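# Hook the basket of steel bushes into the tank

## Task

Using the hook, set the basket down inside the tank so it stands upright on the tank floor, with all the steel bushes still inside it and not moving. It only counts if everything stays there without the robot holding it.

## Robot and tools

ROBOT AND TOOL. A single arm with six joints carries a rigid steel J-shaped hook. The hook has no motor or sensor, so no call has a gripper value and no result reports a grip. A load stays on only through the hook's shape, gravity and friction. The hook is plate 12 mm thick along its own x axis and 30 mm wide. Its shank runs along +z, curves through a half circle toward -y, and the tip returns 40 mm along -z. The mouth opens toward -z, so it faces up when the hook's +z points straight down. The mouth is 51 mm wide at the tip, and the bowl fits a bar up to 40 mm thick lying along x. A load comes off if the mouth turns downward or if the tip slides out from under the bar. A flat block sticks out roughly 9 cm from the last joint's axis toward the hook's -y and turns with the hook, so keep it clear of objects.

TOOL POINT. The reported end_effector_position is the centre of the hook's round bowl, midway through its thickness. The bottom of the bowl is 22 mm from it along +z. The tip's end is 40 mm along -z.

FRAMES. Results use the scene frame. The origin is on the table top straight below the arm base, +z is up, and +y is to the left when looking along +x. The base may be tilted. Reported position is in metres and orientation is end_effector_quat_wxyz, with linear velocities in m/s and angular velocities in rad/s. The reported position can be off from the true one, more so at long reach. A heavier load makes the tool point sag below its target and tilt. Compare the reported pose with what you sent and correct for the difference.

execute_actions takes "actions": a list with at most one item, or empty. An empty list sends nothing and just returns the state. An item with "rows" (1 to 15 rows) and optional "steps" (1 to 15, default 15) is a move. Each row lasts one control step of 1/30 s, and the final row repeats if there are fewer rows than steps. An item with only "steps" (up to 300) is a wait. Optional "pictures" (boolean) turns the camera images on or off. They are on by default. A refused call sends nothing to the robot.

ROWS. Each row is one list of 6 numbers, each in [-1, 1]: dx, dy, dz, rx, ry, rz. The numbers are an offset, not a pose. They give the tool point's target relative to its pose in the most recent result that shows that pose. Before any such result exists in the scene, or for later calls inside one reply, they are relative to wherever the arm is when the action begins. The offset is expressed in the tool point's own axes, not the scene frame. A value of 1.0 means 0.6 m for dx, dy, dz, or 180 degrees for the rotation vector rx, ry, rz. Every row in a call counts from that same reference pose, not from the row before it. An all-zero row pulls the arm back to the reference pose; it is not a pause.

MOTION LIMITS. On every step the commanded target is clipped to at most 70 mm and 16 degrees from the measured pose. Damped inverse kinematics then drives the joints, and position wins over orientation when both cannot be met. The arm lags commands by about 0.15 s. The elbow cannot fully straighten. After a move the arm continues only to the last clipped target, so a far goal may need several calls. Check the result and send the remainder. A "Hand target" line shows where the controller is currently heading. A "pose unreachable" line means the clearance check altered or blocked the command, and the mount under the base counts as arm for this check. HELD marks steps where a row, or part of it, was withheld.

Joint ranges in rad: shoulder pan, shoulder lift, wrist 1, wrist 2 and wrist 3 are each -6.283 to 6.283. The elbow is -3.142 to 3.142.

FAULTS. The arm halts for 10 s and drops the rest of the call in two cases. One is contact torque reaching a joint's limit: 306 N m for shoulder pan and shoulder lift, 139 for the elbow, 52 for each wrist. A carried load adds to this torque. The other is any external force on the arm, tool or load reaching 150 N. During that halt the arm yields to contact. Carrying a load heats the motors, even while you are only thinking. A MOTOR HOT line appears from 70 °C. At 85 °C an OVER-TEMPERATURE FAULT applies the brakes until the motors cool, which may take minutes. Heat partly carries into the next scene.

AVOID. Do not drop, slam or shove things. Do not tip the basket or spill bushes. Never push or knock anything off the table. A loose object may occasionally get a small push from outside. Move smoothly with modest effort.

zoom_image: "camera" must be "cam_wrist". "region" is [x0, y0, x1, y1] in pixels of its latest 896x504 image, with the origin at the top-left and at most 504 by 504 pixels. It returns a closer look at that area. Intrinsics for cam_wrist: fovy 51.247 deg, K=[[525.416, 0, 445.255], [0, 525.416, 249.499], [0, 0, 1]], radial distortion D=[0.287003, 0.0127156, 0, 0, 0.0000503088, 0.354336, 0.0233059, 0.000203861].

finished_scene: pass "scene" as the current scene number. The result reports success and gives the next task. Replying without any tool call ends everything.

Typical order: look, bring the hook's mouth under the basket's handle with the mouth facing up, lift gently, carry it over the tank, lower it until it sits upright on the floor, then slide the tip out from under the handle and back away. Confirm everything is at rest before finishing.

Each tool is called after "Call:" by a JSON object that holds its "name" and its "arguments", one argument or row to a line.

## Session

Call:
{"name": "execute_actions", "arguments": {
  "actions": []
}}

Scene clock: 0.00 s of 6000.00 s.
end_effector_position=(+0.6650, +0.2980, +0.3652) end_effector_quat_wxyz=(+0.535, +0.775, +0.308, -0.134) end_effector_velocity=(+0.001, -0.000, -0.003) end_effector_angular_velocity=(-0.000, +0.002, -0.001)
Joint positions: [ 3.713 -0.299  1.096 -0.091 -2.552 -3.237]
Joint velocities: [-0.003  0.002 -0.    -0.    -0.001  0.   ]
Motor temperatures (°C, as the motors report them): [30 30 27 35 33 34]
Hand target: +0.665, +0.298, +0.365; +0.535, +0.775, +0.308, -0.134

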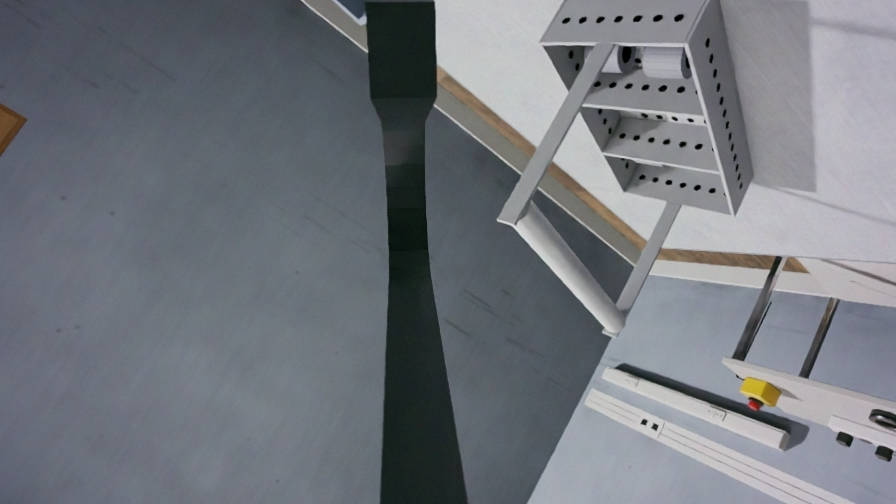

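Call:
{"name": "execute_actions", "arguments": {
  "actions": [
    {"rows":[[-0.134,0.187,-0.098,0.369,0.092,0.212]]}
  ],
  "pictures": false
}}

Call:
{"name": "execute_actions", "arguments": {
  "actions": [
    {"rows":[[0,0,0,0.19,0.048,0.11]]}
  ],
  "pictures": false
}}

Call:
{"name": "execute_actions", "arguments": {
  "actions": [
    {"steps":15}
  ]
}}

Scene clock: 5.17 s of 6000.00 s.
end_effector_position=(+0.6670, +0.2990, +0.5081) end_effector_quat_wxyz=(+0.316, +0.935, +0.143, -0.070) end_effector_velocity=(+0.005, -0.002, +0.074) end_effector_angular_velocity=(+1.113, -0.289, -0.758)
Joint positions: [ 3.776 -0.619  1.173 -0.763 -2.43  -3.614]
Joint velocities: [-0.058 -0.622  0.535 -1.602  0.352 -0.557]
Motor temperatures (°C, as the motors report them): [30 30 27 35 33 34]
Hand target: +0.669, +0.299, +0.519; +0.244, +0.963, +0.097, -0.055
Off the commanded pose: 0.007 m, 42 deg; orientation clipped at the last step of the last action.
Steps of this call (steps 1 to 90: nothing new was sent; then 1.67 s passed at rest; steps 91 to 105: all 15 steps of this action). Readings (end_effector_position):
91: (+0.6651, +0.2979, +0.3662)
92: (+0.6647, +0.2985, +0.3717)
94: (+0.6659, +0.2983, +0.4004)
98: (+0.6664, +0.2982, +0.4569)
105: the state above

Scene clock: 5.67 s of 6000.00 s.
end_effector_position=(+0.6674, +0.2983, +0.5096) end_effector_quat_wxyz=(+0.067, +0.998, -0.013, -0.002) end_effector_velocity=(-0.003, -0.000, -0.006) end_effector_angular_velocity=(+0.547, -0.232, -0.143)
Joint positions: [ 3.727 -0.907  1.531 -1.56  -2.273 -3.827]
Joint velocities: [-0.061 -0.293  0.449 -0.922  0.162 -0.363]
Motor temperatures (°C, as the motors report them): [30 30 27 35 33 34]
Hand target: +0.667, +0.298, +0.509; +0.032, +0.999, -0.022, +0.012
Off the commanded pose: 0.002 m, 5 deg.
Steps of this call (steps 1 to 15: all 15 steps of this action). Readings (end_effector_position):
1: (+0.6671, +0.2990, +0.5100)
2: (+0.6676, +0.2990, +0.5102)
4: (+0.6678, +0.2992, +0.5097)
8: (+0.6681, +0.2989, +0.5100)
15: the state above

Scene clock: 6.17 s of 6000.00 s.
end_effector_position=(+0.6670, +0.2981, +0.5093) end_effector_quat_wxyz=(+0.033, +0.999, -0.022, +0.012) end_effector_velocity=(-0.000, +0.000, -0.001) end_effector_angular_velocity=(+0.008, -0.003, -0.001)
Joint positions: [ 3.72  -0.942  1.587 -1.674 -2.253 -3.872]
Joint velocities: [-0.001 -0.004  0.007 -0.014  0.003 -0.006]
Motor temperatures (°C, as the motors report them): [30 30 27 35 33 34]
Hand target: +0.667, +0.298, +0.509; +0.032, +0.999, -0.022, +0.012
Off the commanded pose: 0.001 m, 1 deg.
Steps of this call (steps 1 to 15: nothing new was sent). Readings (end_effector_position):
1: (+0.6673, +0.2983, +0.5094)
2: (+0.6672, +0.2983, +0.5093)
4: (+0.6671, +0.2983, +0.5092)
8: (+0.6670, +0.2982, +0.5092)
15: the state above

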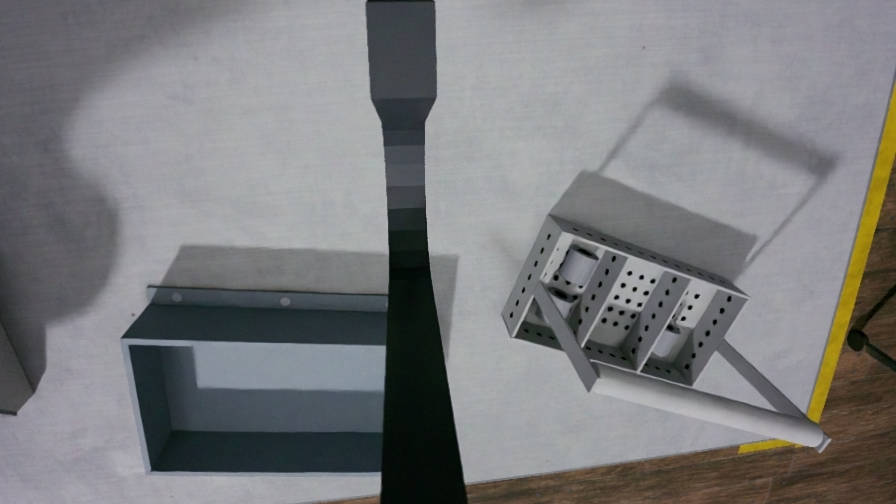

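Call:
{"name": "execute_actions", "arguments": {
  "actions": [
    {"rows":[[0.05,0.25,0.015,0.021,-0.0076,-0.014]]}
  ],
  "pictures": false
}}

Call:
{"name": "execute_actions", "arguments": {
  "actions": [
    {"rows":[[0.07,0.25,0,0,0,0]]}
  ],
  "pictures": false
}}

Call:
{"name": "execute_actions", "arguments": {
  "actions": [
    {"steps":12}
  ]
}}

Scene clock: 11.67 s of 6000.00 s.
end_effector_position=(+0.6892, +0.1556, +0.5105) end_effector_quat_wxyz=(+0.001, +1.000, -0.001, -0.000) end_effector_velocity=(+0.008, -0.072, +0.002) end_effector_angular_velocity=(+0.019, -0.000, +0.015)
Joint positions: [ 3.592 -1.12   1.671 -1.704 -2.249 -4.081]
Joint velocities: [-0.06  -0.086  0.033 -0.006 -0.009 -0.095]
Motor temperatures (°C, as the motors report them): [30 30 27 35 33 34]
Hand target: +0.690, +0.147, +0.511; +0.000, +1.000, -0.000, -0.000
Off the commanded pose: 0.009 m, 0 deg.
Steps of this call (steps 1 to 90: nothing new was sent; then 2.00 s passed at rest; steps 91 to 105: all 15 steps of this action). Readings (end_effector_position):
91: (+0.6673, +0.2962, +0.5092)
92: (+0.6682, +0.2850, +0.5083)
94: (+0.6747, +0.2566, +0.5102)
98: (+0.6826, +0.2040, +0.5100)
105: the state above

Scene clock: 12.17 s of 6000.00 s.
end_effector_position=(+0.7286, +0.0135, +0.5108) end_effector_quat_wxyz=(+0.002, +1.000, -0.001, -0.001) end_effector_velocity=(+0.017, -0.063, -0.000) end_effector_angular_velocity=(+0.003, -0.003, +0.008)
Joint positions: [ 3.464 -1.235  1.663 -1.681 -2.296 -4.235]
Joint velocities: [-0.059 -0.045 -0.012  0.003 -0.017 -0.085]
Motor temperatures (°C, as the motors report them): [30 30 27 35 33 34]
Hand target: +0.731, +0.006, +0.511; +0.002, +1.000, -0.001, -0.000
Off the commanded pose: 0.008 m, 0 deg.
Steps of this call (steps 1 to 15: all 15 steps of this action). Readings (end_effector_position):
1: (+0.6902, +0.1514, +0.5105)
2: (+0.6935, +0.1379, +0.5097)
4: (+0.7020, +0.1107, +0.5108)
8: (+0.7164, +0.0583, +0.5107)
15: the state above

Scene clock: 12.57 s of 6000.00 s.
end_effector_position=(+0.7307, +0.0059, +0.5108) end_effector_quat_wxyz=(+0.002, +1.000, -0.001, -0.000) end_effector_velocity=(+0.001, -0.002, -0.000) end_effector_angular_velocity=(+0.002, +0.001, -0.001)
Joint positions: [ 3.457 -1.24   1.661 -1.68  -2.298 -4.245]
Joint velocities: [-0.003 -0.001 -0.001 -0.     0.001 -0.003]
Motor temperatures (°C, as the motors report them): [30 30 27 35 33 34]
Hand target: +0.731, +0.006, +0.511; +0.002, +1.000, -0.001, -0.000
Off the commanded pose: 0.000 m, 0 deg.
Steps of this call (steps 1 to 12: nothing new was sent). Readings (end_effector_position):
1: (+0.7291, +0.0116, +0.5108)
2: (+0.7295, +0.0101, +0.5108)
4: (+0.7301, +0.0082, +0.5108)
8: (+0.7305, +0.0065, +0.5108)
12: the state above

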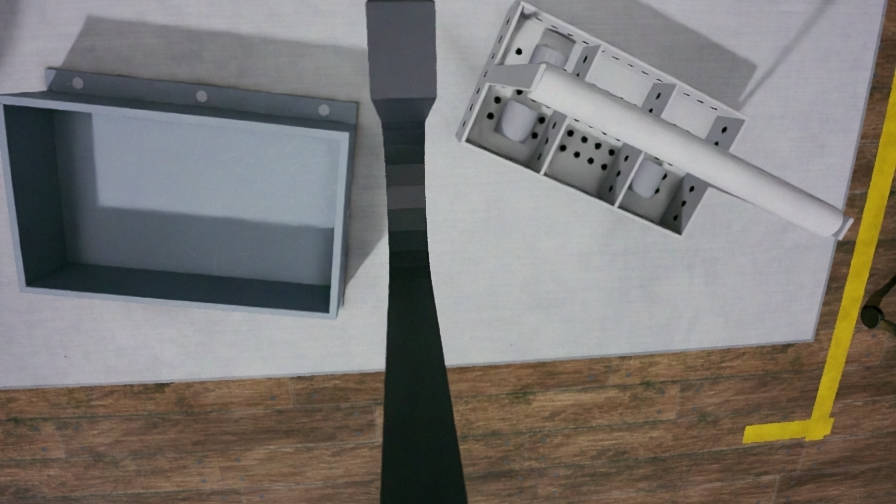

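Call:
{"name": "execute_actions", "arguments": {
  "actions": [
    {"rows":[[0.277,0.197,0.15,0,0,0.144]]}
  ],
  "pictures": false
}}

Call:
{"name": "execute_actions", "arguments": {
  "actions": [
    {"steps":15}
  ]
}}

Scene clock: 19.77 s of 6000.00 s.
end_effector_position=(+0.8659, -0.0966, +0.4349) end_effector_quat_wxyz=(+0.002, +0.976, -0.218, +0.000) end_effector_velocity=(+0.227, -0.143, -0.119) end_effector_angular_velocity=(-0.005, +0.005, -0.128)
Joint positions: [ 3.283 -1.165  1.558 -1.809 -2.339 -4.038]
Joint velocities: [-0.245  0.221 -0.302 -0.144 -0.041 -0.203]
Motor temperatures (°C, as the motors report them): [30 30 27 35 33 34]
Hand target: +0.893, -0.114, +0.421; +0.002, +0.974, -0.226, +0.000
Off the commanded pose: 0.037 m, 1 deg.
Steps of this call (steps 1 to 90: nothing new was sent; then 3.70 s passed at rest; steps 91 to 105: all 15 steps of this action). Readings (end_effector_position):
91: (+0.7317, +0.0047, +0.5102)
92: (+0.7386, -0.0006, +0.5065)
94: (+0.7592, -0.0173, +0.4948)
98: (+0.7981, -0.0477, +0.4725)
105: the state above

Scene clock: 20.27 s of 6000.00 s.
end_effector_position=(+0.8926, -0.1136, +0.4209) end_effector_quat_wxyz=(+0.002, +0.974, -0.226, +0.000) end_effector_velocity=(+0.003, -0.002, -0.001) end_effector_angular_velocity=(-0.001, -0.001, -0.000)
Joint positions: [ 3.255 -1.139  1.521 -1.826 -2.344 -4.062]
Joint velocities: [-0.002  0.003 -0.005 -0.001 -0.001 -0.004]
Motor temperatures (°C, as the motors report them): [30 30 27 35 33 34]
Hand target: +0.893, -0.114, +0.421; +0.002, +0.974, -0.226, +0.000
Off the commanded pose: 0.004 m, 0 deg.
Steps of this call (steps 1 to 15: nothing new was sent). Readings (end_effector_position):
1: (+0.8726, -0.1007, +0.4315)
2: (+0.8776, -0.1038, +0.4289)
4: (+0.8842, -0.1080, +0.4255)
8: (+0.8901, -0.1119, +0.4223)
15: the state above

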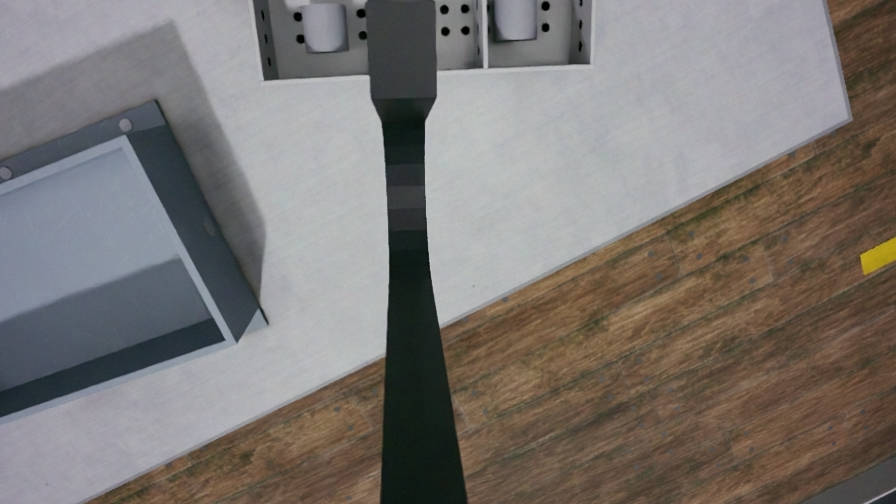

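Call:
{"name": "execute_actions", "arguments": {
  "actions": [
    {"rows":[[0,0,0.2,0,0,0]]}
  ],
  "pictures": false
}}

Call:
{"name": "execute_actions", "arguments": {
  "actions": [
    {"rows":[[0,0,0.2,0,0,0]]}
  ],
  "pictures": false
}}

Call:
{"name": "execute_actions", "arguments": {
  "actions": [
    {"rows":[[0,-0.01,0.01,0,0,0],[0,-0.02,0.01,0,0,0],[0,-0.03,0.01,0,0,0],[0,-0.04,0.01,0,0,0],[0,-0.05,0.01,0,0,0],[0,-0.06,0.01,0,0,0],[0,-0.07,0.01,0,0,0],[0,-0.08,0.01,0,0,0],[0,-0.09,0.01,0,0,0],[0,-0.1,0.01,0,0,0],[0,-0.11,0.01,0,0,0],[0,-0.12,0.01,0,0,0]]}
  ]
}}

Scene clock: 30.90 s of 6000.00 s.
end_effector_position=(+0.8919, -0.1143, +0.3053) end_effector_quat_wxyz=(+0.003, +0.974, -0.226, -0.001) end_effector_velocity=(+0.003, +0.002, -0.035) end_effector_angular_velocity=(+0.005, -0.017, +0.003)
Joint positions: [ 3.164 -1.106  1.652 -2.075 -2.352 -4.186]
Joint velocities: [-0.028  0.016  0.04  -0.107  0.003 -0.059]
Motor temperatures (°C, as the motors report them): [30 30 27 35 33 34]
Hand target: +0.892, -0.114, +0.301; +0.003, +0.974, -0.226, -0.000
Off the commanded pose: 0.004 m, 0 deg.
Steps of this call (steps 1 to 90: nothing new was sent; then 7.13 s passed at rest; steps 91 to 105: all 15 steps of this action). Readings (end_effector_position):
91: (+0.8932, -0.1141, +0.4189)
92: (+0.8937, -0.1150, +0.4074)
94: (+0.8911, -0.1134, +0.3767)
98: (+0.8905, -0.1141, +0.3292)
105: the state above

Scene clock: 31.40 s of 6000.00 s.
end_effector_position=(+0.8909, -0.1150, +0.1896) end_effector_quat_wxyz=(+0.004, +0.974, -0.226, -0.002) end_effector_velocity=(+0.004, +0.000, -0.034) end_effector_angular_velocity=(+0.003, -0.014, +0.000)
Joint positions: [ 3.071 -1.038  1.742 -2.322 -2.352 -4.315]
Joint velocities: [-0.028  0.027  0.022 -0.097  0.005 -0.054]
Motor temperatures (°C, as the motors report them): [30 30 27 35 33 34]
Hand target: +0.891, -0.115, +0.185; +0.003, +0.974, -0.226, -0.001
Off the commanded pose: 0.004 m, 0 deg.
Steps of this call (steps 1 to 15: all 15 steps of this action). Readings (end_effector_position):
1: (+0.8920, -0.1143, +0.3022)
2: (+0.8924, -0.1151, +0.2899)
4: (+0.8895, -0.1140, +0.2599)
8: (+0.8890, -0.1150, +0.2131)
15: the state above

Scene clock: 31.90 s of 6000.00 s.
end_effector_position=(+0.9175, -0.0593, +0.1833) end_effector_quat_wxyz=(+0.004, +0.974, -0.226, -0.002) end_effector_velocity=(+0.041, +0.069, -0.001) end_effector_angular_velocity=(-0.003, -0.000, -0.005)
Joint positions: [ 3.112 -0.956  1.685 -2.308 -2.353 -4.258]
Joint velocities: [ 0.055  0.11  -0.099  0.044 -0.003  0.083]
Motor temperatures (°C, as the motors report them): [30 30 27 35 33 34]
Hand target: +0.922, -0.050, +0.183; +0.004, +0.974, -0.226, -0.002
Off the commanded pose: 0.010 m, 0 deg.
Steps of this call (steps 1 to 15: all 15 steps of this action). Readings (end_effector_position):
1: (+0.8911, -0.1148, +0.1885)
2: (+0.8915, -0.1134, +0.1872)
4: (+0.8940, -0.1078, +0.1852)
8: (+0.9022, -0.0910, +0.1841)
15: the state above

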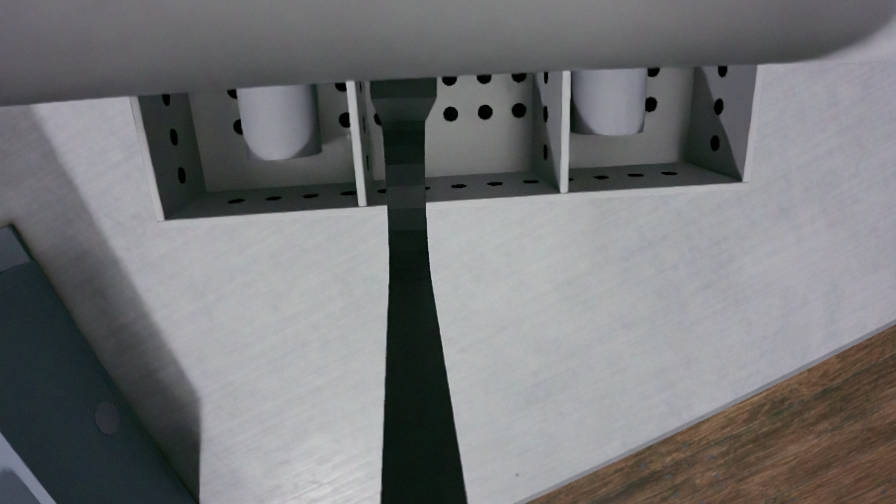

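Call:
{"name": "execute_actions", "arguments": {
  "actions": [
    {"rows":[[0.003,-0.025,0,0,0,0],[0.006,-0.035,0,0,0,0],[0.009,-0.045,0,0,0,0],[0.012,-0.055,0,0,0,0],[0.015,-0.065,0,0,0,0],[0.018,-0.075,0,0.002,0,0],[0.018,-0.085,0,0.002,0,0]]}
  ]
}}

Scene clock: 36.00 s of 6000.00 s.
end_effector_position=(+0.9481, -0.0200, +0.1830) end_effector_quat_wxyz=(+0.001, +0.974, -0.226, -0.001) end_effector_velocity=(+0.013, +0.014, -0.001) end_effector_angular_velocity=(+0.002, -0.001, +0.000)
Joint positions: [ 3.14  -0.887  1.612 -2.279 -2.348 -4.221]
Joint velocities: [ 0.009  0.027 -0.031  0.012  0.002  0.012]
Motor temperatures (°C, as the motors report them): [30 30 27 35 33 34]
Hand target: +0.950, -0.018, +0.183; +0.001, +0.974, -0.226, -0.001
Off the commanded pose: 0.002 m, 0 deg.
Steps of this call (steps 1 to 90: nothing new was sent; then 0.60 s passed at rest; steps 91 to 105: all 15 steps of this action). Readings (end_effector_position):
91: (+0.9225, -0.0503, +0.1831)
92: (+0.9235, -0.0494, +0.1832)
94: (+0.9275, -0.0448, +0.1832)
98: (+0.9395, -0.0306, +0.1831)
105: the state above

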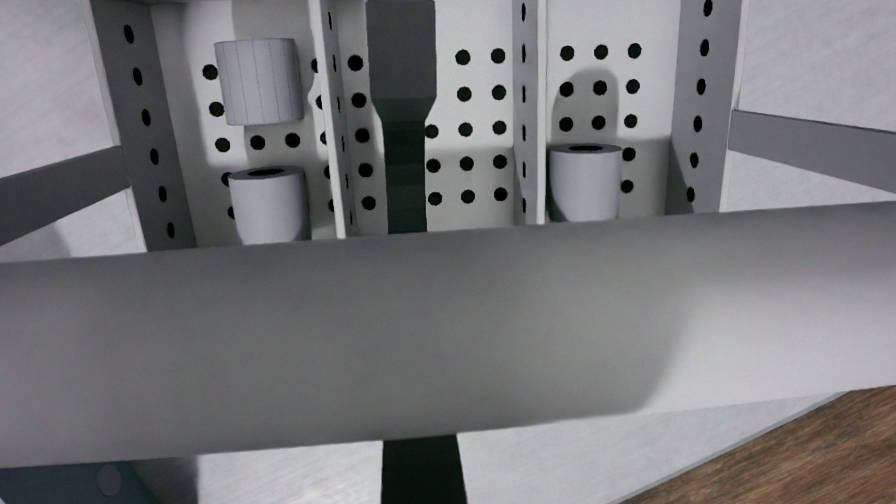

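Call:
{"name": "execute_actions", "arguments": {
  "actions": [
    {"rows":[[0,0,-0.01,0,0,0],[0,0,-0.02,0,0,0],[0,0,-0.03,0,0,0],[0,0,-0.04,0,0,0],[0,0,-0.055,0,0,0],[0,0,-0.07,0,0,0],[0,0,-0.085,0,0,0],[0,0,-0.1,0,0,0],[0,0,-0.11,0,0,0],[0,0,-0.12,0,0,0]]}
  ],
  "pictures": false
}}

Call:
{"name": "execute_actions", "arguments": {
  "actions": [
    {"rows":[[0,0,-0.012,0,0,0],[0,0,-0.015,0,0,0],[0,0,-0.018,0,0,0],[0,0,-0.021,0,0,0],[0,0,-0.024,0,0,0],[0,0,-0.027,0,0,0],[0,0,-0.03,0,0,0],[0,0,-0.033,0,0,0],[0,0,-0.036,0,0,0],[0,0,-0.04,0,0,0],[0,0,-0.044,0,0,0],[0,0,-0.048,0,0,0],[0,0,-0.052,0,0,0],[0,0,-0.056,0,0,0],[0,0,-0.06,0,0,0]]}
  ]
}}

Call:
{"name": "execute_actions", "arguments": {
  "actions": [
    {"rows":[[0,0,-0.02,0,0,-0.001],[0,0,-0.024,0,0,-0.002],[0,0,-0.028,0,0,-0.003],[0,0,-0.032,0,0,-0.004],[0,0,-0.036,0,0,-0.005],[0,0,-0.04,0,0,-0.006],[0,0,-0.044,0,0,-0.007],[0,0,-0.048,0,0,-0.008],[0,0,-0.052,0,0,-0.009],[0,0,-0.056,0,0,-0.01],[0,0,-0.06,0,0,-0.012],[0,0,-0.064,0,0,-0.014],[0,0,-0.068,0,0,-0.016],[0,0,-0.072,0,0,-0.018],[0,0,-0.076,0,0,-0.02]]}
  ],
  "pictures": false
}}

Call:
{"name": "execute_actions", "arguments": {
  "actions": [
    {"rows":[[0,0,-0.02,0,0,-0.01],[0,0,-0.024,0,0,-0.012],[0,0,-0.028,0,0,-0.014],[0,0,-0.032,0,0,-0.016],[0,0,-0.036,0,0,-0.018],[0,0,-0.04,0,0,-0.02],[0,0,-0.044,0,0,-0.022],[0,0,-0.048,0,0,-0.024],[0,0,-0.052,0,0,-0.026],[0,0,-0.056,0,0,-0.028],[0,0,-0.06,0,0,-0.03],[0,0,-0.064,0,0,-0.032],[0,0,-0.068,0,0,-0.034],[0,0,-0.072,0,0,-0.036],[0,0,-0.076,0,0,-0.038]]}
  ],
  "pictures": false
}}

Call:
{"name": "execute_actions", "arguments": {
  "actions": [
    {"rows":[[0,0,-0.02,0,0,-0.01],[0,0,-0.024,0,0,-0.012],[0,0,-0.028,0,0,-0.014],[0,0,-0.032,0,0,-0.016],[0,0,-0.036,0,0,-0.018],[0,0,-0.04,0,0,-0.02],[0,0,-0.044,0,0,-0.022],[0,0,-0.048,0,0,-0.024],[0,0,-0.052,0,0,-0.026],[0,0,-0.056,0,0,-0.028],[0,0,-0.06,0,0,-0.03],[0,0,-0.064,0,0,-0.031],[0,0,-0.068,0,0,-0.032],[0,0,-0.072,0,0,-0.033],[0,0,-0.076,0,0,-0.034]]}
  ],
  "pictures": false
}}

Call:
{"name": "execute_actions", "arguments": {
  "actions": [
    {"rows":[[0,0,-0.02,0,0,-0.006],[0,0,-0.023,0,0,-0.007],[0,0,-0.026,0,0,-0.008],[0,0,-0.029,0,0,-0.009],[0,0,-0.032,0,0,-0.01],[0,0,-0.035,0,0,-0.011],[0,0,-0.037,0,0,-0.012],[0,0,-0.039,0,0,-0.013],[0,0,-0.04,0,0,-0.014],[0,0,-0.04,0,0,-0.015],[0,0,-0.04,0,0,-0.016]]}
  ]
}}

Scene clock: 52.67 s of 6000.00 s.
end_effector_position=(+0.9484, -0.0200, +0.2481) end_effector_quat_wxyz=(+0.000, +0.974, -0.226, -0.000) end_effector_velocity=(-0.000, -0.000, +0.055) end_effector_angular_velocity=(-0.000, +0.008, +0.000)
Joint positions: [ 3.189 -0.927  1.569 -2.151 -2.346 -4.154]
Joint velocities: [ 0.041 -0.029 -0.048  0.127  0.003  0.064]
Motor temperatures (°C, as the motors report them): [30 30 27 35 33 34]
Hand target: +0.948, -0.020, +0.255; +0.001, +0.974, -0.226, -0.001
Off the commanded pose: 0.007 m, 0 deg.
Steps of this call (steps 1 to 90: nothing new was sent; then 13.17 s passed at rest; steps 91 to 105: all 15 steps of this action). Readings (end_effector_position):
91: (+0.9496, -0.0182, +0.1831)
92: (+0.9492, -0.0185, +0.1844)
94: (+0.9488, -0.0191, +0.1908)
98: (+0.9486, -0.0198, +0.2137)
105: the state above

Scene clock: 53.17 s of 6000.00 s.
end_effector_position=(+0.9484, -0.0199, +0.2750) end_effector_quat_wxyz=(+0.000, +0.974, -0.226, -0.000) end_effector_velocity=(+0.001, -0.002, +0.069) end_effector_angular_velocity=(+0.002, -0.003, -0.002)
Joint positions: [ 3.208 -0.941  1.547 -2.096 -2.344 -4.127]
Joint velocities: [ 0.049 -0.035 -0.057  0.136  0.006  0.067]
Motor temperatures (°C, as the motors report them): [30 30 27 35 33 34]
Hand target: +0.948, -0.020, +0.284; +0.000, +0.974, -0.226, -0.000
Off the commanded pose: 0.009 m, 0 deg.
Steps of this call (steps 1 to 15: all 15 steps of this action). Readings (end_effector_position):
1: (+0.9484, -0.0200, +0.2498)
2: (+0.9484, -0.0200, +0.2511)
4: (+0.9483, -0.0199, +0.2542)
8: (+0.9484, -0.0200, +0.2610)
15: the state above

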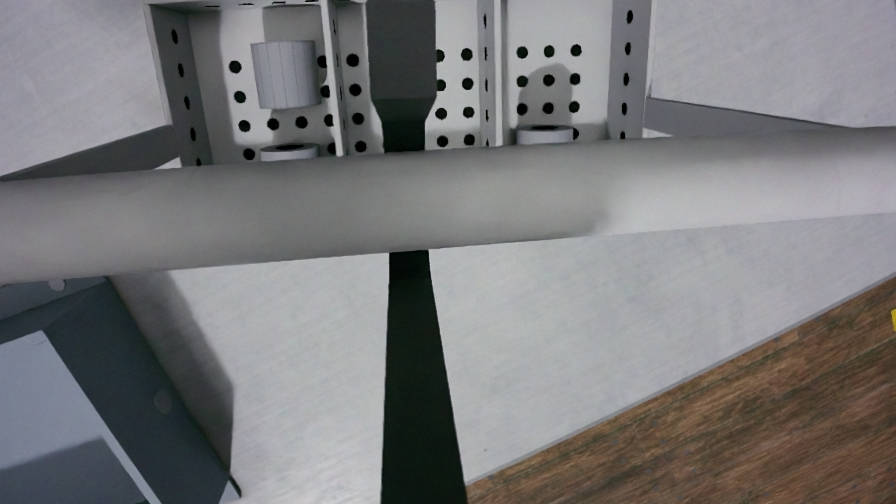

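Scene clock: 53.67 s of 6000.00 s.
end_effector_position=(+0.9484, -0.0200, +0.3111) end_effector_quat_wxyz=(+0.000, +0.979, -0.205, +0.000) end_effector_velocity=(-0.000, +0.001, +0.071) end_effector_angular_velocity=(-0.001, +0.000, +0.161)
Joint positions: [ 3.234 -0.956  1.512 -2.022 -2.342 -4.133]
Joint velocities: [ 0.05  -0.021 -0.08   0.151  0.004 -0.091]
Motor temperatures (°C, as the motors report them): [30 30 27 35 33 34]
Hand target: +0.948, -0.020, +0.321; +0.000, +0.981, -0.195, +0.000
Off the commanded pose: 0.009 m, 1 deg.
Steps of this call (steps 1 to 15: all 15 steps of this action). Readings (end_effector_position):
1: (+0.9484, -0.0199, +0.2774)
2: (+0.9484, -0.0199, +0.2798)
4: (+0.9484, -0.0200, +0.2847)
8: (+0.9484, -0.0200, +0.2943)
15: the state above

Scene clock: 54.17 s of 6000.00 s.
end_effector_position=(+0.9484, -0.0200, +0.3473) end_effector_quat_wxyz=(+0.000, +0.987, -0.159, +0.000) end_effector_velocity=(+0.000, -0.001, +0.070) end_effector_angular_velocity=(-0.001, -0.000, +0.185)
Joint positions: [ 3.259 -0.965  1.468 -1.946 -2.339 -4.194]
Joint velocities: [ 0.048 -0.014 -0.091  0.15   0.005 -0.119]
Motor temperatures (°C, as the motors report them): [30 30 27 35 33 34]
Hand target: +0.948, -0.020, +0.357; +0.000, +0.989, -0.147, +0.000
Off the commanded pose: 0.009 m, 1 deg.
Steps of this call (steps 1 to 15: all 15 steps of this action). Readings (end_effector_position):
1: (+0.9484, -0.0200, +0.3136)
2: (+0.9484, -0.0200, +0.3160)
4: (+0.9484, -0.0200, +0.3208)
8: (+0.9484, -0.0200, +0.3305)
15: the state above

Scene clock: 54.67 s of 6000.00 s.
end_effector_position=(+0.9484, -0.0200, +0.3834) end_effector_quat_wxyz=(+0.000, +0.993, -0.114, +0.001) end_effector_velocity=(+0.000, -0.000, +0.070) end_effector_angular_velocity=(-0.001, +0.000, +0.126)
Joint positions: [ 3.284 -0.97   1.42  -1.87  -2.336 -4.251]
Joint velocities: [ 0.048 -0.009 -0.096  0.15   0.007 -0.06 ]
Motor temperatures (°C, as the motors report them): [30 30 27 35 33 34]
Hand target: +0.948, -0.020, +0.393; +0.000, +0.994, -0.106, +0.001
Off the commanded pose: 0.009 m, 1 deg.
Steps of this call (steps 1 to 15: all 15 steps of this action). Readings (end_effector_position):
1: (+0.9484, -0.0200, +0.3497)
2: (+0.9484, -0.0200, +0.3521)
4: (+0.9484, -0.0200, +0.3570)
8: (+0.9484, -0.0200, +0.3666)
15: the state above

Scene clock: 55.17 s of 6000.00 s.
end_effector_position=(+0.9484, -0.0201, +0.4065) end_effector_quat_wxyz=(+0.000, +0.996, -0.091, +0.001) end_effector_velocity=(+0.000, -0.000, +0.009) end_effector_angular_velocity=(+0.001, +0.000, +0.032)
Joint positions: [ 3.299 -0.972  1.388 -1.821 -2.333 -4.276]
Joint velocities: [ 0.005  0.    -0.015  0.019  0.002 -0.025]
Motor temperatures (°C, as the motors report them): [30 30 27 35 33 34]
Hand target: +0.948, -0.020, +0.407; +0.000, +0.996, -0.089, +0.001
Off the commanded pose: 0.001 m, 0 deg.
Steps of this call (steps 1 to 15: all 15 steps of this action). Readings (end_effector_position):
1: (+0.9484, -0.0200, +0.3858)
2: (+0.9484, -0.0200, +0.3882)
4: (+0.9484, -0.0200, +0.3926)
8: (+0.9484, -0.0200, +0.4004)
15: the state above

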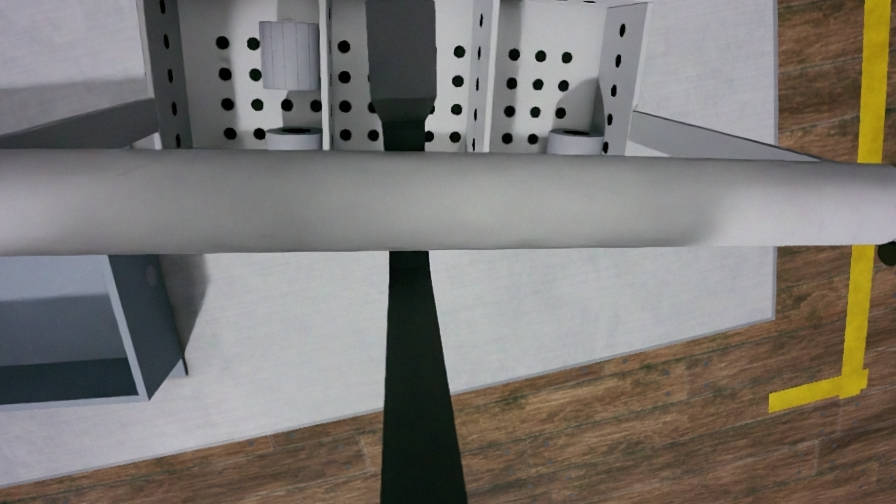

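Call:
{"name": "execute_actions", "arguments": {
  "actions": [
    {"rows":[[-0.0075,0.002,0,0,0,0],[-0.015,0.005,0,0,0,0],[-0.0225,0.007,0,0,0,0],[-0.03,0.01,0,0,0,0],[-0.0375,0.012,0,0,0,0],[-0.045,0.014,0,0,0,0],[-0.0525,0.017,0,0,0,0],[-0.06,0.019,0,0,0,0],[-0.0675,0.021,0,0,0,0],[-0.075,0.024,0,0,0,0],[-0.0825,0.026,0,0,0,0],[-0.09,0.029,0,0,0,0],[-0.0975,0.031,0,0,0,0],[-0.105,0.033,0,0,0,0],[-0.1125,0.036,0,0,0,0]]}
  ],
  "pictures": false
}}

Call:
{"name": "execute_actions", "arguments": {
  "actions": [
    {"rows":[[-0.045,0.014,0,0,0,0],[-0.06,0.019,0,0,0,0],[-0.075,0.024,0,0,0,0],[-0.09,0.029,0,0,0,0],[-0.105,0.033,0,0,0,0],[-0.12,0.038,0,0,0,0],[-0.135,0.043,0,0,0,0],[-0.15,0.048,0,0,0,0],[-0.165,0.052,0,0,0,0],[-0.18,0.057,0,0,0,0],[-0.195,0.062,0,0,0,0],[-0.21,0.067,0,0,0,0],[-0.225,0.071,0,0,0,0],[-0.24,0.076,0,0,0,0],[-0.255,0.081,0,0,0,0]]}
  ],
  "pictures": false
}}

Call:
{"name": "execute_actions", "arguments": {
  "actions": [
    {"rows":[[-0.075,0.024,0,0,0,0],[-0.09,0.029,0,0,0,0],[-0.105,0.033,0,0,0,0],[-0.12,0.038,0,0,0,0],[-0.135,0.043,0,0,0,0],[-0.15,0.048,0,0,0,0],[-0.165,0.052,0,0,0,0],[-0.18,0.057,0,0,0,0],[-0.195,0.062,0,0,0,0],[-0.21,0.067,0,0,0,0],[-0.225,0.071,0,0,0,0],[-0.24,0.076,0,0,0,0],[-0.255,0.081,0,0,0,0],[-0.27,0.086,0,0,0,0],[-0.285,0.09,0,0,0,0]]}
  ],
  "pictures": false
}}

Call:
{"name": "execute_actions", "arguments": {
  "actions": [
    {"steps":7,"rows":[[-0.075,0.024,0,0,0,0],[-0.09,0.029,0,0,0,0],[-0.105,0.033,0,0,0,0],[-0.12,0.038,0,0,0,0],[-0.135,0.043,0,0,0,0],[-0.15,0.048,0,0,0,0],[-0.165,0.052,0,0,0,0]]}
  ],
  "pictures": false
}}

Call:
{"name": "execute_actions", "arguments": {
  "actions": [
    {"rows":[[-0.0675,0.021,0,0,0,0],[-0.075,0.024,0,0,0,0],[-0.0825,0.026,0,0,0,0],[-0.09,0.029,0,0,0,0],[-0.0975,0.031,0,0,0,0],[-0.105,0.033,0,0,0,0],[-0.1125,0.036,0,0,0,0],[-0.12,0.038,0,0,0,0],[-0.1275,0.04,0,0,0,0],[-0.135,0.043,0,0,0,0],[-0.1425,0.045,0,0,0,0],[-0.15,0.048,0,0,0,0],[-0.1575,0.05,0,0,0,0],[-0.165,0.052,0,0,0,0],[-0.1725,0.055,0,0,0,0]]}
  ],
  "pictures": false
}}

Call:
{"name": "execute_actions", "arguments": {
  "actions": [
    {"rows":[[-0.03,0.01,0.005,0,0,0],[-0.03,0.01,0.01,0,0,0],[-0.03,0.01,0.015,0,0,0],[-0.03,0.01,0.02,0,0,0],[-0.03,0.01,0.025,0,0,0],[-0.03,0.01,0.03,0,0,0],[-0.03,0.01,0.035,0,0,0]]}
  ]
}}

Call:
{"name": "execute_actions", "arguments": {
  "actions": [
    {"steps":15}
  ]
}}

Scene clock: 72.20 s of 6000.00 s.
end_effector_position=(+0.8969, -0.0263, +0.4063) end_effector_quat_wxyz=(+0.000, +0.996, -0.091, +0.000) end_effector_velocity=(-0.136, -0.014, -0.000) end_effector_angular_velocity=(-0.003, -0.001, +0.002)
Joint positions: [ 3.304 -1.05   1.505 -1.855 -2.332 -4.268]
Joint velocities: [ 0.017 -0.2    0.3   -0.084  0.     0.021]
Motor temperatures (°C, as the motors report them): [30 30 27 35 33 34]
Hand target: +0.879, -0.029, +0.406; +0.000, +0.996, -0.091, +0.000
Off the commanded pose: 0.019 m, 0 deg.
Steps of this call (steps 1 to 496: nothing new was sent; steps 497 to 511: all 15 steps of this action). Readings (end_effector_position):
497: (+0.9482, -0.0200, +0.4074)
498: (+0.9470, -0.0202, +0.4072)
500: (+0.9422, -0.0209, +0.4066)
504: (+0.9277, -0.0227, +0.4064)
511: the state above

Scene clock: 72.70 s of 6000.00 s.
end_effector_position=(+0.7770, -0.0403, +0.4054) end_effector_quat_wxyz=(+0.001, +0.996, -0.091, -0.001) end_effector_velocity=(-0.272, -0.035, -0.002) end_effector_angular_velocity=(-0.001, -0.000, -0.002)
Joint positions: [ 3.319 -1.224  1.749 -1.906 -2.329 -4.245]
Joint velocities: [ 0.036 -0.399  0.519 -0.086  0.006  0.051]
Motor temperatures (°C, as the motors report them): [30 30 27 35 33 34]
Hand target: +0.741, -0.044, +0.405; +0.001, +0.996, -0.091, -0.001
Off the commanded pose: 0.040 m, 0 deg.
Steps of this call (steps 1 to 15: all 15 steps of this action). Readings (end_effector_position):
1: (+0.8921, -0.0269, +0.4062)
2: (+0.8864, -0.0276, +0.4061)
4: (+0.8725, -0.0291, +0.4060)
8: (+0.8400, -0.0328, +0.4057)
15: the state above

Scene clock: 73.20 s of 6000.00 s.
end_effector_position=(+0.6392, -0.0562, +0.4046) end_effector_quat_wxyz=(+0.001, +0.996, -0.091, -0.002) end_effector_velocity=(-0.276, -0.033, -0.001) end_effector_angular_velocity=(-0.002, +0.002, +0.004)
Joint positions: [ 3.343 -1.427  1.99  -1.921 -2.325 -4.212]
Joint velocities: [ 0.056 -0.42   0.443  0.032  0.011  0.074]
Motor temperatures (°C, as the motors report them): [30 30 27 35 33 34]
Hand target: +0.603, -0.060, +0.404; +0.001, +0.996, -0.091, -0.002
Off the commanded pose: 0.041 m, 0 deg.
Steps of this call (steps 1 to 15: all 15 steps of this action). Readings (end_effector_position):
1: (+0.7678, -0.0413, +0.4053)
2: (+0.7589, -0.0423, +0.4052)
4: (+0.7409, -0.0442, +0.4049)
8: (+0.7042, -0.0484, +0.4047)
15: the state above

Scene clock: 73.43 s of 6000.00 s.
end_effector_position=(+0.5759, -0.0630, +0.4036) end_effector_quat_wxyz=(+0.001, +0.996, -0.091, -0.002) end_effector_velocity=(-0.270, -0.032, -0.001) end_effector_angular_velocity=(+0.001, -0.003, -0.002)
Joint positions: [ 3.357 -1.524  2.089 -1.908 -2.322 -4.193]
Joint velocities: [ 0.067 -0.43   0.403  0.084  0.015  0.089]
Motor temperatures (°C, as the motors report them): [30 30 27 35 33 34]
Hand target: +0.540, -0.067, +0.403; +0.001, +0.996, -0.091, -0.002
Off the commanded pose: 0.040 m, 0 deg.
Steps of this call (steps 1 to 7: all 7 steps of this action). Readings (end_effector_position):
1: (+0.6300, -0.0573, +0.4045)
2: (+0.6211, -0.0581, +0.4043)
4: (+0.6032, -0.0599, +0.4039)
7: the state above

Scene clock: 73.93 s of 6000.00 s.
end_effector_position=(+0.4880, -0.0735, +0.4034) end_effector_quat_wxyz=(+0.001, +0.996, -0.091, -0.002) end_effector_velocity=(-0.142, -0.017, +0.001) end_effector_angular_velocity=(+0.001, -0.000, +0.003)
Joint positions: [ 3.382 -1.668  2.21  -1.862 -2.316 -4.16 ]
Joint velocities: [ 0.048 -0.243  0.18   0.105  0.013  0.06 ]
Motor temperatures (°C, as the motors report them): [30 30 27 35 33 34]
Hand target: +0.469, -0.076, +0.403; +0.001, +0.996, -0.091, -0.002
Off the commanded pose: 0.020 m, 0 deg.
Steps of this call (steps 1 to 15: all 15 steps of this action). Readings (end_effector_position):
1: (+0.5669, -0.0640, +0.4035)
2: (+0.5592, -0.0647, +0.4033)
4: (+0.5457, -0.0662, +0.4031)
8: (+0.5228, -0.0691, +0.4031)
15: the state above

Scene clock: 74.43 s of 6000.00 s.
end_effector_position=(+0.4694, -0.0761, +0.3836) end_effector_quat_wxyz=(+0.001, +0.996, -0.091, -0.002) end_effector_velocity=(-0.002, -0.000, -0.009) end_effector_angular_velocity=(+0.003, -0.001, +0.001)
Joint positions: [ 3.363 -1.698  2.266 -1.906 -2.32  -4.185]
Joint velocities: [-0.012 -0.004  0.019 -0.029 -0.    -0.019]
Motor temperatures (°C, as the motors report them): [30 30 27 35 33 34]
Hand target: +0.469, -0.076, +0.382; +0.001, +0.996, -0.091, -0.002
Off the commanded pose: 0.001 m, 0 deg.
Steps of this call (steps 1 to 15: all 15 steps of this action). Readings (end_effector_position):
1: (+0.4835, -0.0741, +0.4033)
2: (+0.4801, -0.0745, +0.4025)
4: (+0.4753, -0.0749, +0.3995)
8: (+0.4712, -0.0757, +0.3903)
15: the state above

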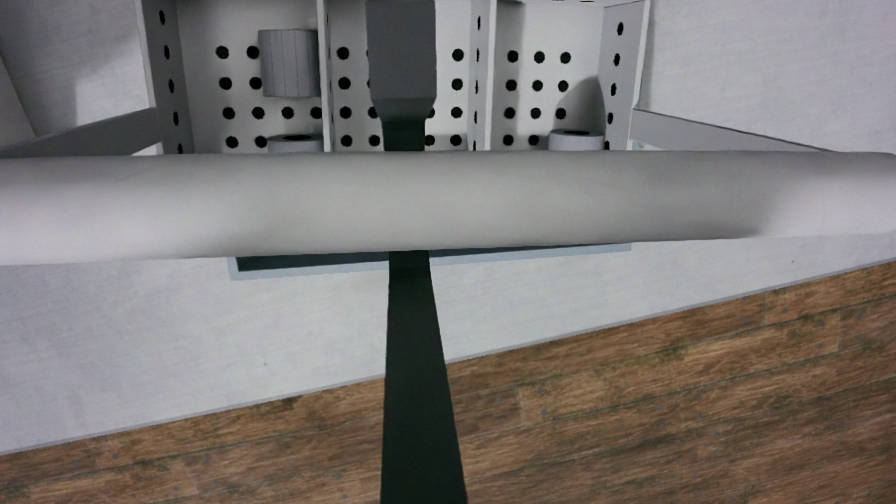

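Scene clock: 74.93 s of 6000.00 s.
end_effector_position=(+0.4691, -0.0761, +0.3825) end_effector_quat_wxyz=(+0.001, +0.996, -0.091, -0.002) end_effector_velocity=(+0.000, -0.000, +0.000) end_effector_angular_velocity=(-0.001, -0.002, +0.002)
Joint positions: [ 3.361 -1.698  2.268 -1.909 -2.321 -4.188]
Joint velocities: [ 0.001 -0.     0.    -0.001 -0.002 -0.002]
Motor temperatures (°C, as the motors report them): [30 30 27 35 33 34]
Hand target: +0.469, -0.076, +0.382; +0.001, +0.996, -0.091, -0.002
Off the commanded pose: 0.000 m, 0 deg.
Steps of this call (steps 1 to 15: nothing new was sent). Readings (end_effector_position):
1: (+0.4693, -0.0761, +0.3834)
2: (+0.4693, -0.0761, +0.3831)
4: (+0.4692, -0.0761, +0.3829)
8: (+0.4692, -0.0761, +0.3826)
15: the state above

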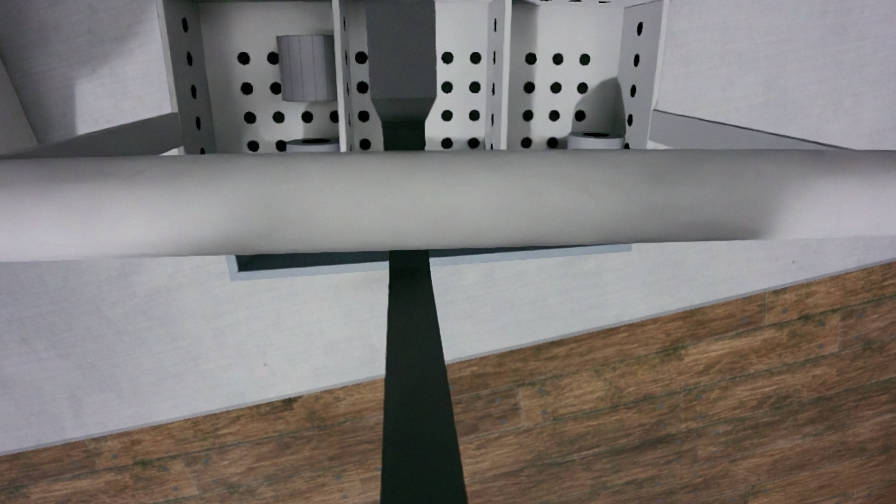

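Call:
{"name": "execute_actions", "arguments": {
  "actions": [
    {"rows":[[0,0.001,0,0,0,-0.001],[0.001,0.002,0,0,0,-0.002],[0.001,0.003,0,0,0,-0.002],[0.002,0.004,0,0,0,-0.003],[0.002,0.005,0,0,0,-0.004],[0.003,0.006,0,0,0,-0.005],[0.003,0.007,0,0,0,-0.005],[0.004,0.008,0,0,0,-0.006],[0.004,0.009,0,0,0,-0.007],[0.005,0.01,0,0,0,-0.008],[0.005,0.011,0,0,0,-0.008],[0.006,0.012,0,0,0,-0.009],[0.006,0.013,0,0,0,-0.01],[0.007,0.014,0,0,0,-0.011],[0.007,0.015,0,0,0,-0.011]]}
  ],
  "pictures": false
}}

Call:
{"name": "execute_actions", "arguments": {
  "actions": [
    {"rows":[[0.002,0.005,0,0,0,-0.004],[0.003,0.006,0.002,0,0,-0.005],[0.003,0.007,0.004,0,0,-0.005],[0.004,0.008,0.006,0,0,-0.006],[0.004,0.009,0.008,0,0,-0.007],[0.005,0.01,0.01,0,0,-0.008],[0.005,0.011,0.012,0,0,-0.008],[0.006,0.012,0.014,0,0,-0.009],[0.006,0.013,0.016,0,0,-0.01],[0.007,0.014,0.018,0,0,-0.011],[0.007,0.015,0.02,0,0,-0.011],[0.008,0.016,0.022,0,0,-0.012],[0.008,0.017,0.024,0,0,-0.013]]}
  ],
  "pictures": false
}}

Call:
{"name": "execute_actions", "arguments": {
  "actions": [
    {"steps":15}
  ]
}}

Call:
{"name": "execute_actions", "arguments": {
  "actions": [
    {"steps":15}
  ]
}}

Scene clock: 82.80 s of 6000.00 s.
end_effector_position=(+0.4710, -0.0833, +0.3825) end_effector_quat_wxyz=(+0.001, +0.997, -0.077, -0.002) end_effector_velocity=(+0.006, -0.020, -0.000) end_effector_angular_velocity=(-0.001, -0.000, +0.063)
Joint positions: [ 3.35  -1.704  2.264 -1.909 -2.323 -4.229]
Joint velocities: [-0.03  -0.014 -0.01  -0.004 -0.008 -0.104]
Motor temperatures (°C, as the motors report them): [30 30 27 35 33 34]
Hand target: +0.472, -0.086, +0.383; +0.001, +0.997, -0.074, -0.002
Off the commanded pose: 0.003 m, 0 deg.
Steps of this call (steps 1 to 221: nothing new was sent; steps 222 to 236: all 15 steps of this action). Readings (end_effector_position):
222: (+0.4691, -0.0762, +0.3825)
223: (+0.4691, -0.0763, +0.3825)
225: (+0.4690, -0.0768, +0.3824)
229: (+0.4697, -0.0789, +0.3824)
236: the state above

Scene clock: 83.30 s of 6000.00 s.
end_effector_position=(+0.4737, -0.0927, +0.3708) end_effector_quat_wxyz=(+0.001, +0.998, -0.060, -0.003) end_effector_velocity=(+0.003, -0.013, -0.023) end_effector_angular_velocity=(-0.001, +0.003, +0.047)
Joint positions: [ 3.32  -1.708  2.277 -1.946 -2.33  -4.304]
Joint velocities: [-0.051 -0.003  0.029 -0.07  -0.01  -0.112]
Motor temperatures (°C, as the motors report them): [30 30 27 35 33 34]
Hand target: +0.474, -0.094, +0.368; +0.001, +0.998, -0.057, -0.002
Off the commanded pose: 0.003 m, 0 deg.
Steps of this call (steps 1 to 15: all 15 steps of this action). Readings (end_effector_position):
1: (+0.4712, -0.0839, +0.3825)
2: (+0.4713, -0.0845, +0.3825)
4: (+0.4721, -0.0860, +0.3819)
8: (+0.4726, -0.0884, +0.3783)
15: the state above

Scene clock: 83.80 s of 6000.00 s.
end_effector_position=(+0.4741, -0.0941, +0.3682) end_effector_quat_wxyz=(+0.001, +0.998, -0.057, -0.002) end_effector_velocity=(+0.000, -0.001, -0.000) end_effector_angular_velocity=(-0.002, -0.001, -0.001)
Joint positions: [ 3.314 -1.709  2.281 -1.954 -2.331 -4.317]
Joint velocities: [-0.001 -0.001  0.    -0.001 -0.002 -0.001]
Motor temperatures (°C, as the motors report them): [30 30 27 35 33 34]
Hand target: +0.474, -0.094, +0.368; +0.001, +0.998, -0.057, -0.002
Off the commanded pose: 0.000 m, 0 deg.
Steps of this call (steps 1 to 15: nothing new was sent). Readings (end_effector_position):
1: (+0.4738, -0.0930, +0.3701)
2: (+0.4739, -0.0933, +0.3697)
4: (+0.4739, -0.0936, +0.3690)
8: (+0.4740, -0.0939, +0.3685)
15: the state above

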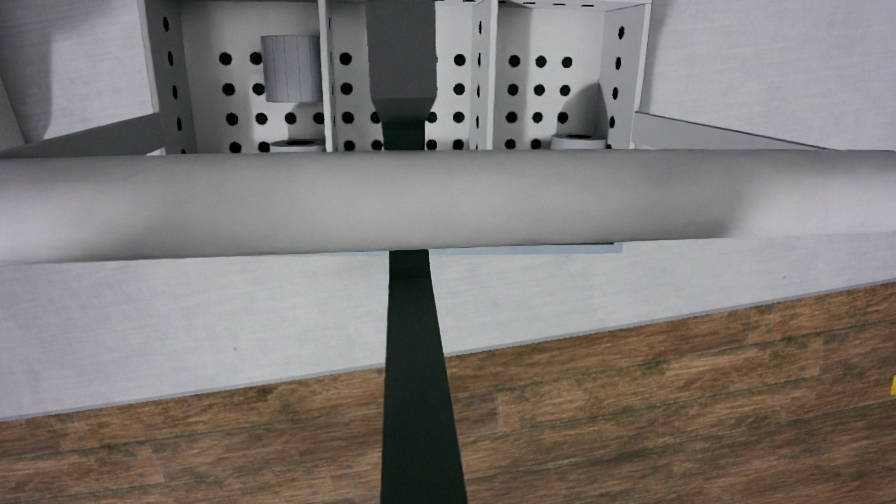

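Scene clock: 84.30 s of 6000.00 s.
end_effector_position=(+0.4741, -0.0941, +0.3682) end_effector_quat_wxyz=(+0.001, +0.998, -0.057, -0.002) end_effector_velocity=(+0.000, -0.001, +0.000) end_effector_angular_velocity=(+0.001, +0.000, -0.000)
Joint positions: [ 3.314 -1.709  2.281 -1.954 -2.331 -4.317]
Joint velocities: [-0.001 -0.001 -0.    -0.     0.    -0.001]
Motor temperatures (°C, as the motors report them): [30 30 27 35 33 34]
Hand target: +0.474, -0.094, +0.368; +0.001, +0.998, -0.057, -0.002
Off the commanded pose: 0.000 m, 0 deg.
Steps of this call (steps 1 to 15: nothing new was sent). Readings (end_effector_position):
1: (+0.4741, -0.0941, +0.3682)
2: (+0.4741, -0.0941, +0.3682)
4: (+0.4741, -0.0941, +0.3682)
8: (+0.4741, -0.0941, +0.3682)
15: the state above

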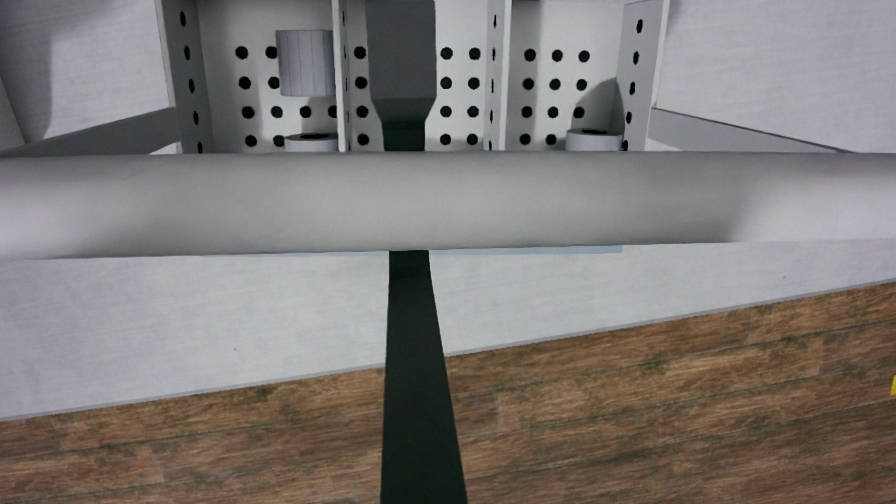

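Aligned; descend.

Call:
{"name": "execute_actions", "arguments": {
  "actions": [
    {"rows":[[0,0,0.004,0,0,0],[0,0,0.008,0,0,0],[0,0,0.012,0,0,0],[0,0,0.016,0,0,0],[0,0,0.02,0,0,0],[0,0,0.024,0,0,0],[0,0,0.028,0,0,0],[0,0,0.032,0,0,0],[0,0,0.036,0,0,0],[0,0,0.04,0,0,0],[0,0,0.044,0,0,0],[0,0,0.048,0,0,0],[0,0,0.052,0,0,0],[0,0,0.056,0,0,0],[0,0,0.06,0,0,0]]}
  ]
}}

Call:
{"name": "execute_actions", "arguments": {
  "actions": [
    {"steps":15}
  ]
}}

Scene clock: 88.10 s of 6000.00 s.
end_effector_position=(+0.4737, -0.0942, +0.3417) end_effector_quat_wxyz=(+0.002, +0.998, -0.057, -0.003) end_effector_velocity=(-0.000, -0.000, -0.070) end_effector_angular_velocity=(-0.001, +0.003, -0.002)
Joint positions: [ 3.278 -1.699  2.321 -2.037 -2.337 -4.365]
Joint velocities: [-0.097  0.032  0.104 -0.223 -0.015 -0.128]
Motor temperatures (°C, as the motors report them): [30 30 27 35 33 34]
Hand target: +0.473, -0.094, +0.333; +0.002, +0.998, -0.057, -0.003
Off the commanded pose: 0.010 m, 0 deg.
Steps of this call (steps 1 to 99: nothing new was sent; steps 100 to 114: all 15 steps of this action). Readings (end_effector_position):
100: (+0.4741, -0.0941, +0.3681)
101: (+0.4741, -0.0942, +0.3676)
103: (+0.4740, -0.0942, +0.3650)
107: (+0.4739, -0.0941, +0.3575)
114: the state above

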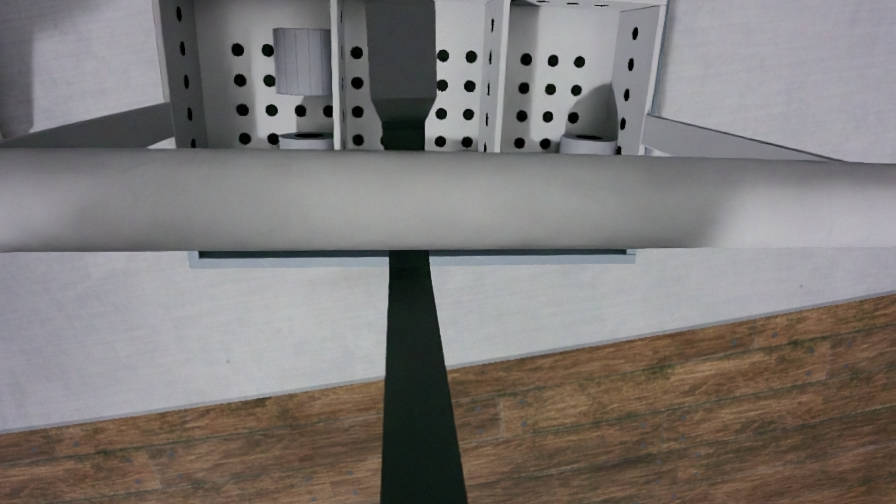

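Scene clock: 88.60 s of 6000.00 s.
end_effector_position=(+0.4735, -0.0942, +0.3327) end_effector_quat_wxyz=(+0.002, +0.998, -0.057, -0.003) end_effector_velocity=(-0.000, +0.000, -0.001) end_effector_angular_velocity=(+0.001, +0.001, +0.000)
Joint positions: [ 3.266 -1.695  2.335 -2.066 -2.339 -4.382]
Joint velocities: [-0.002  0.001  0.002 -0.004  0.    -0.002]
Motor temperatures (°C, as the motors report them): [30 30 27 35 33 34]
Hand target: +0.473, -0.094, +0.333; +0.002, +0.998, -0.057, -0.003
Off the commanded pose: 0.001 m, 0 deg.
Steps of this call (steps 1 to 15: nothing new was sent). Readings (end_effector_position):
1: (+0.4736, -0.0942, +0.3394)
2: (+0.4736, -0.0942, +0.3377)
4: (+0.4736, -0.0942, +0.3355)
8: (+0.4735, -0.0942, +0.3335)
15: the state above

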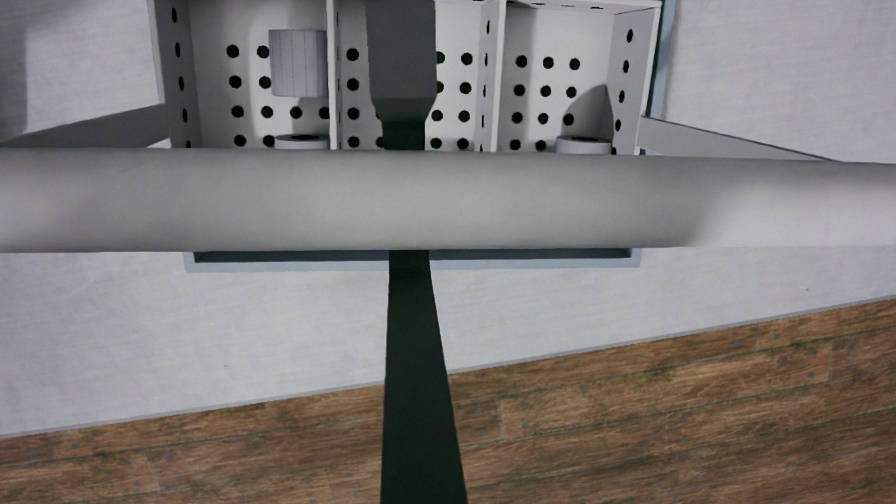

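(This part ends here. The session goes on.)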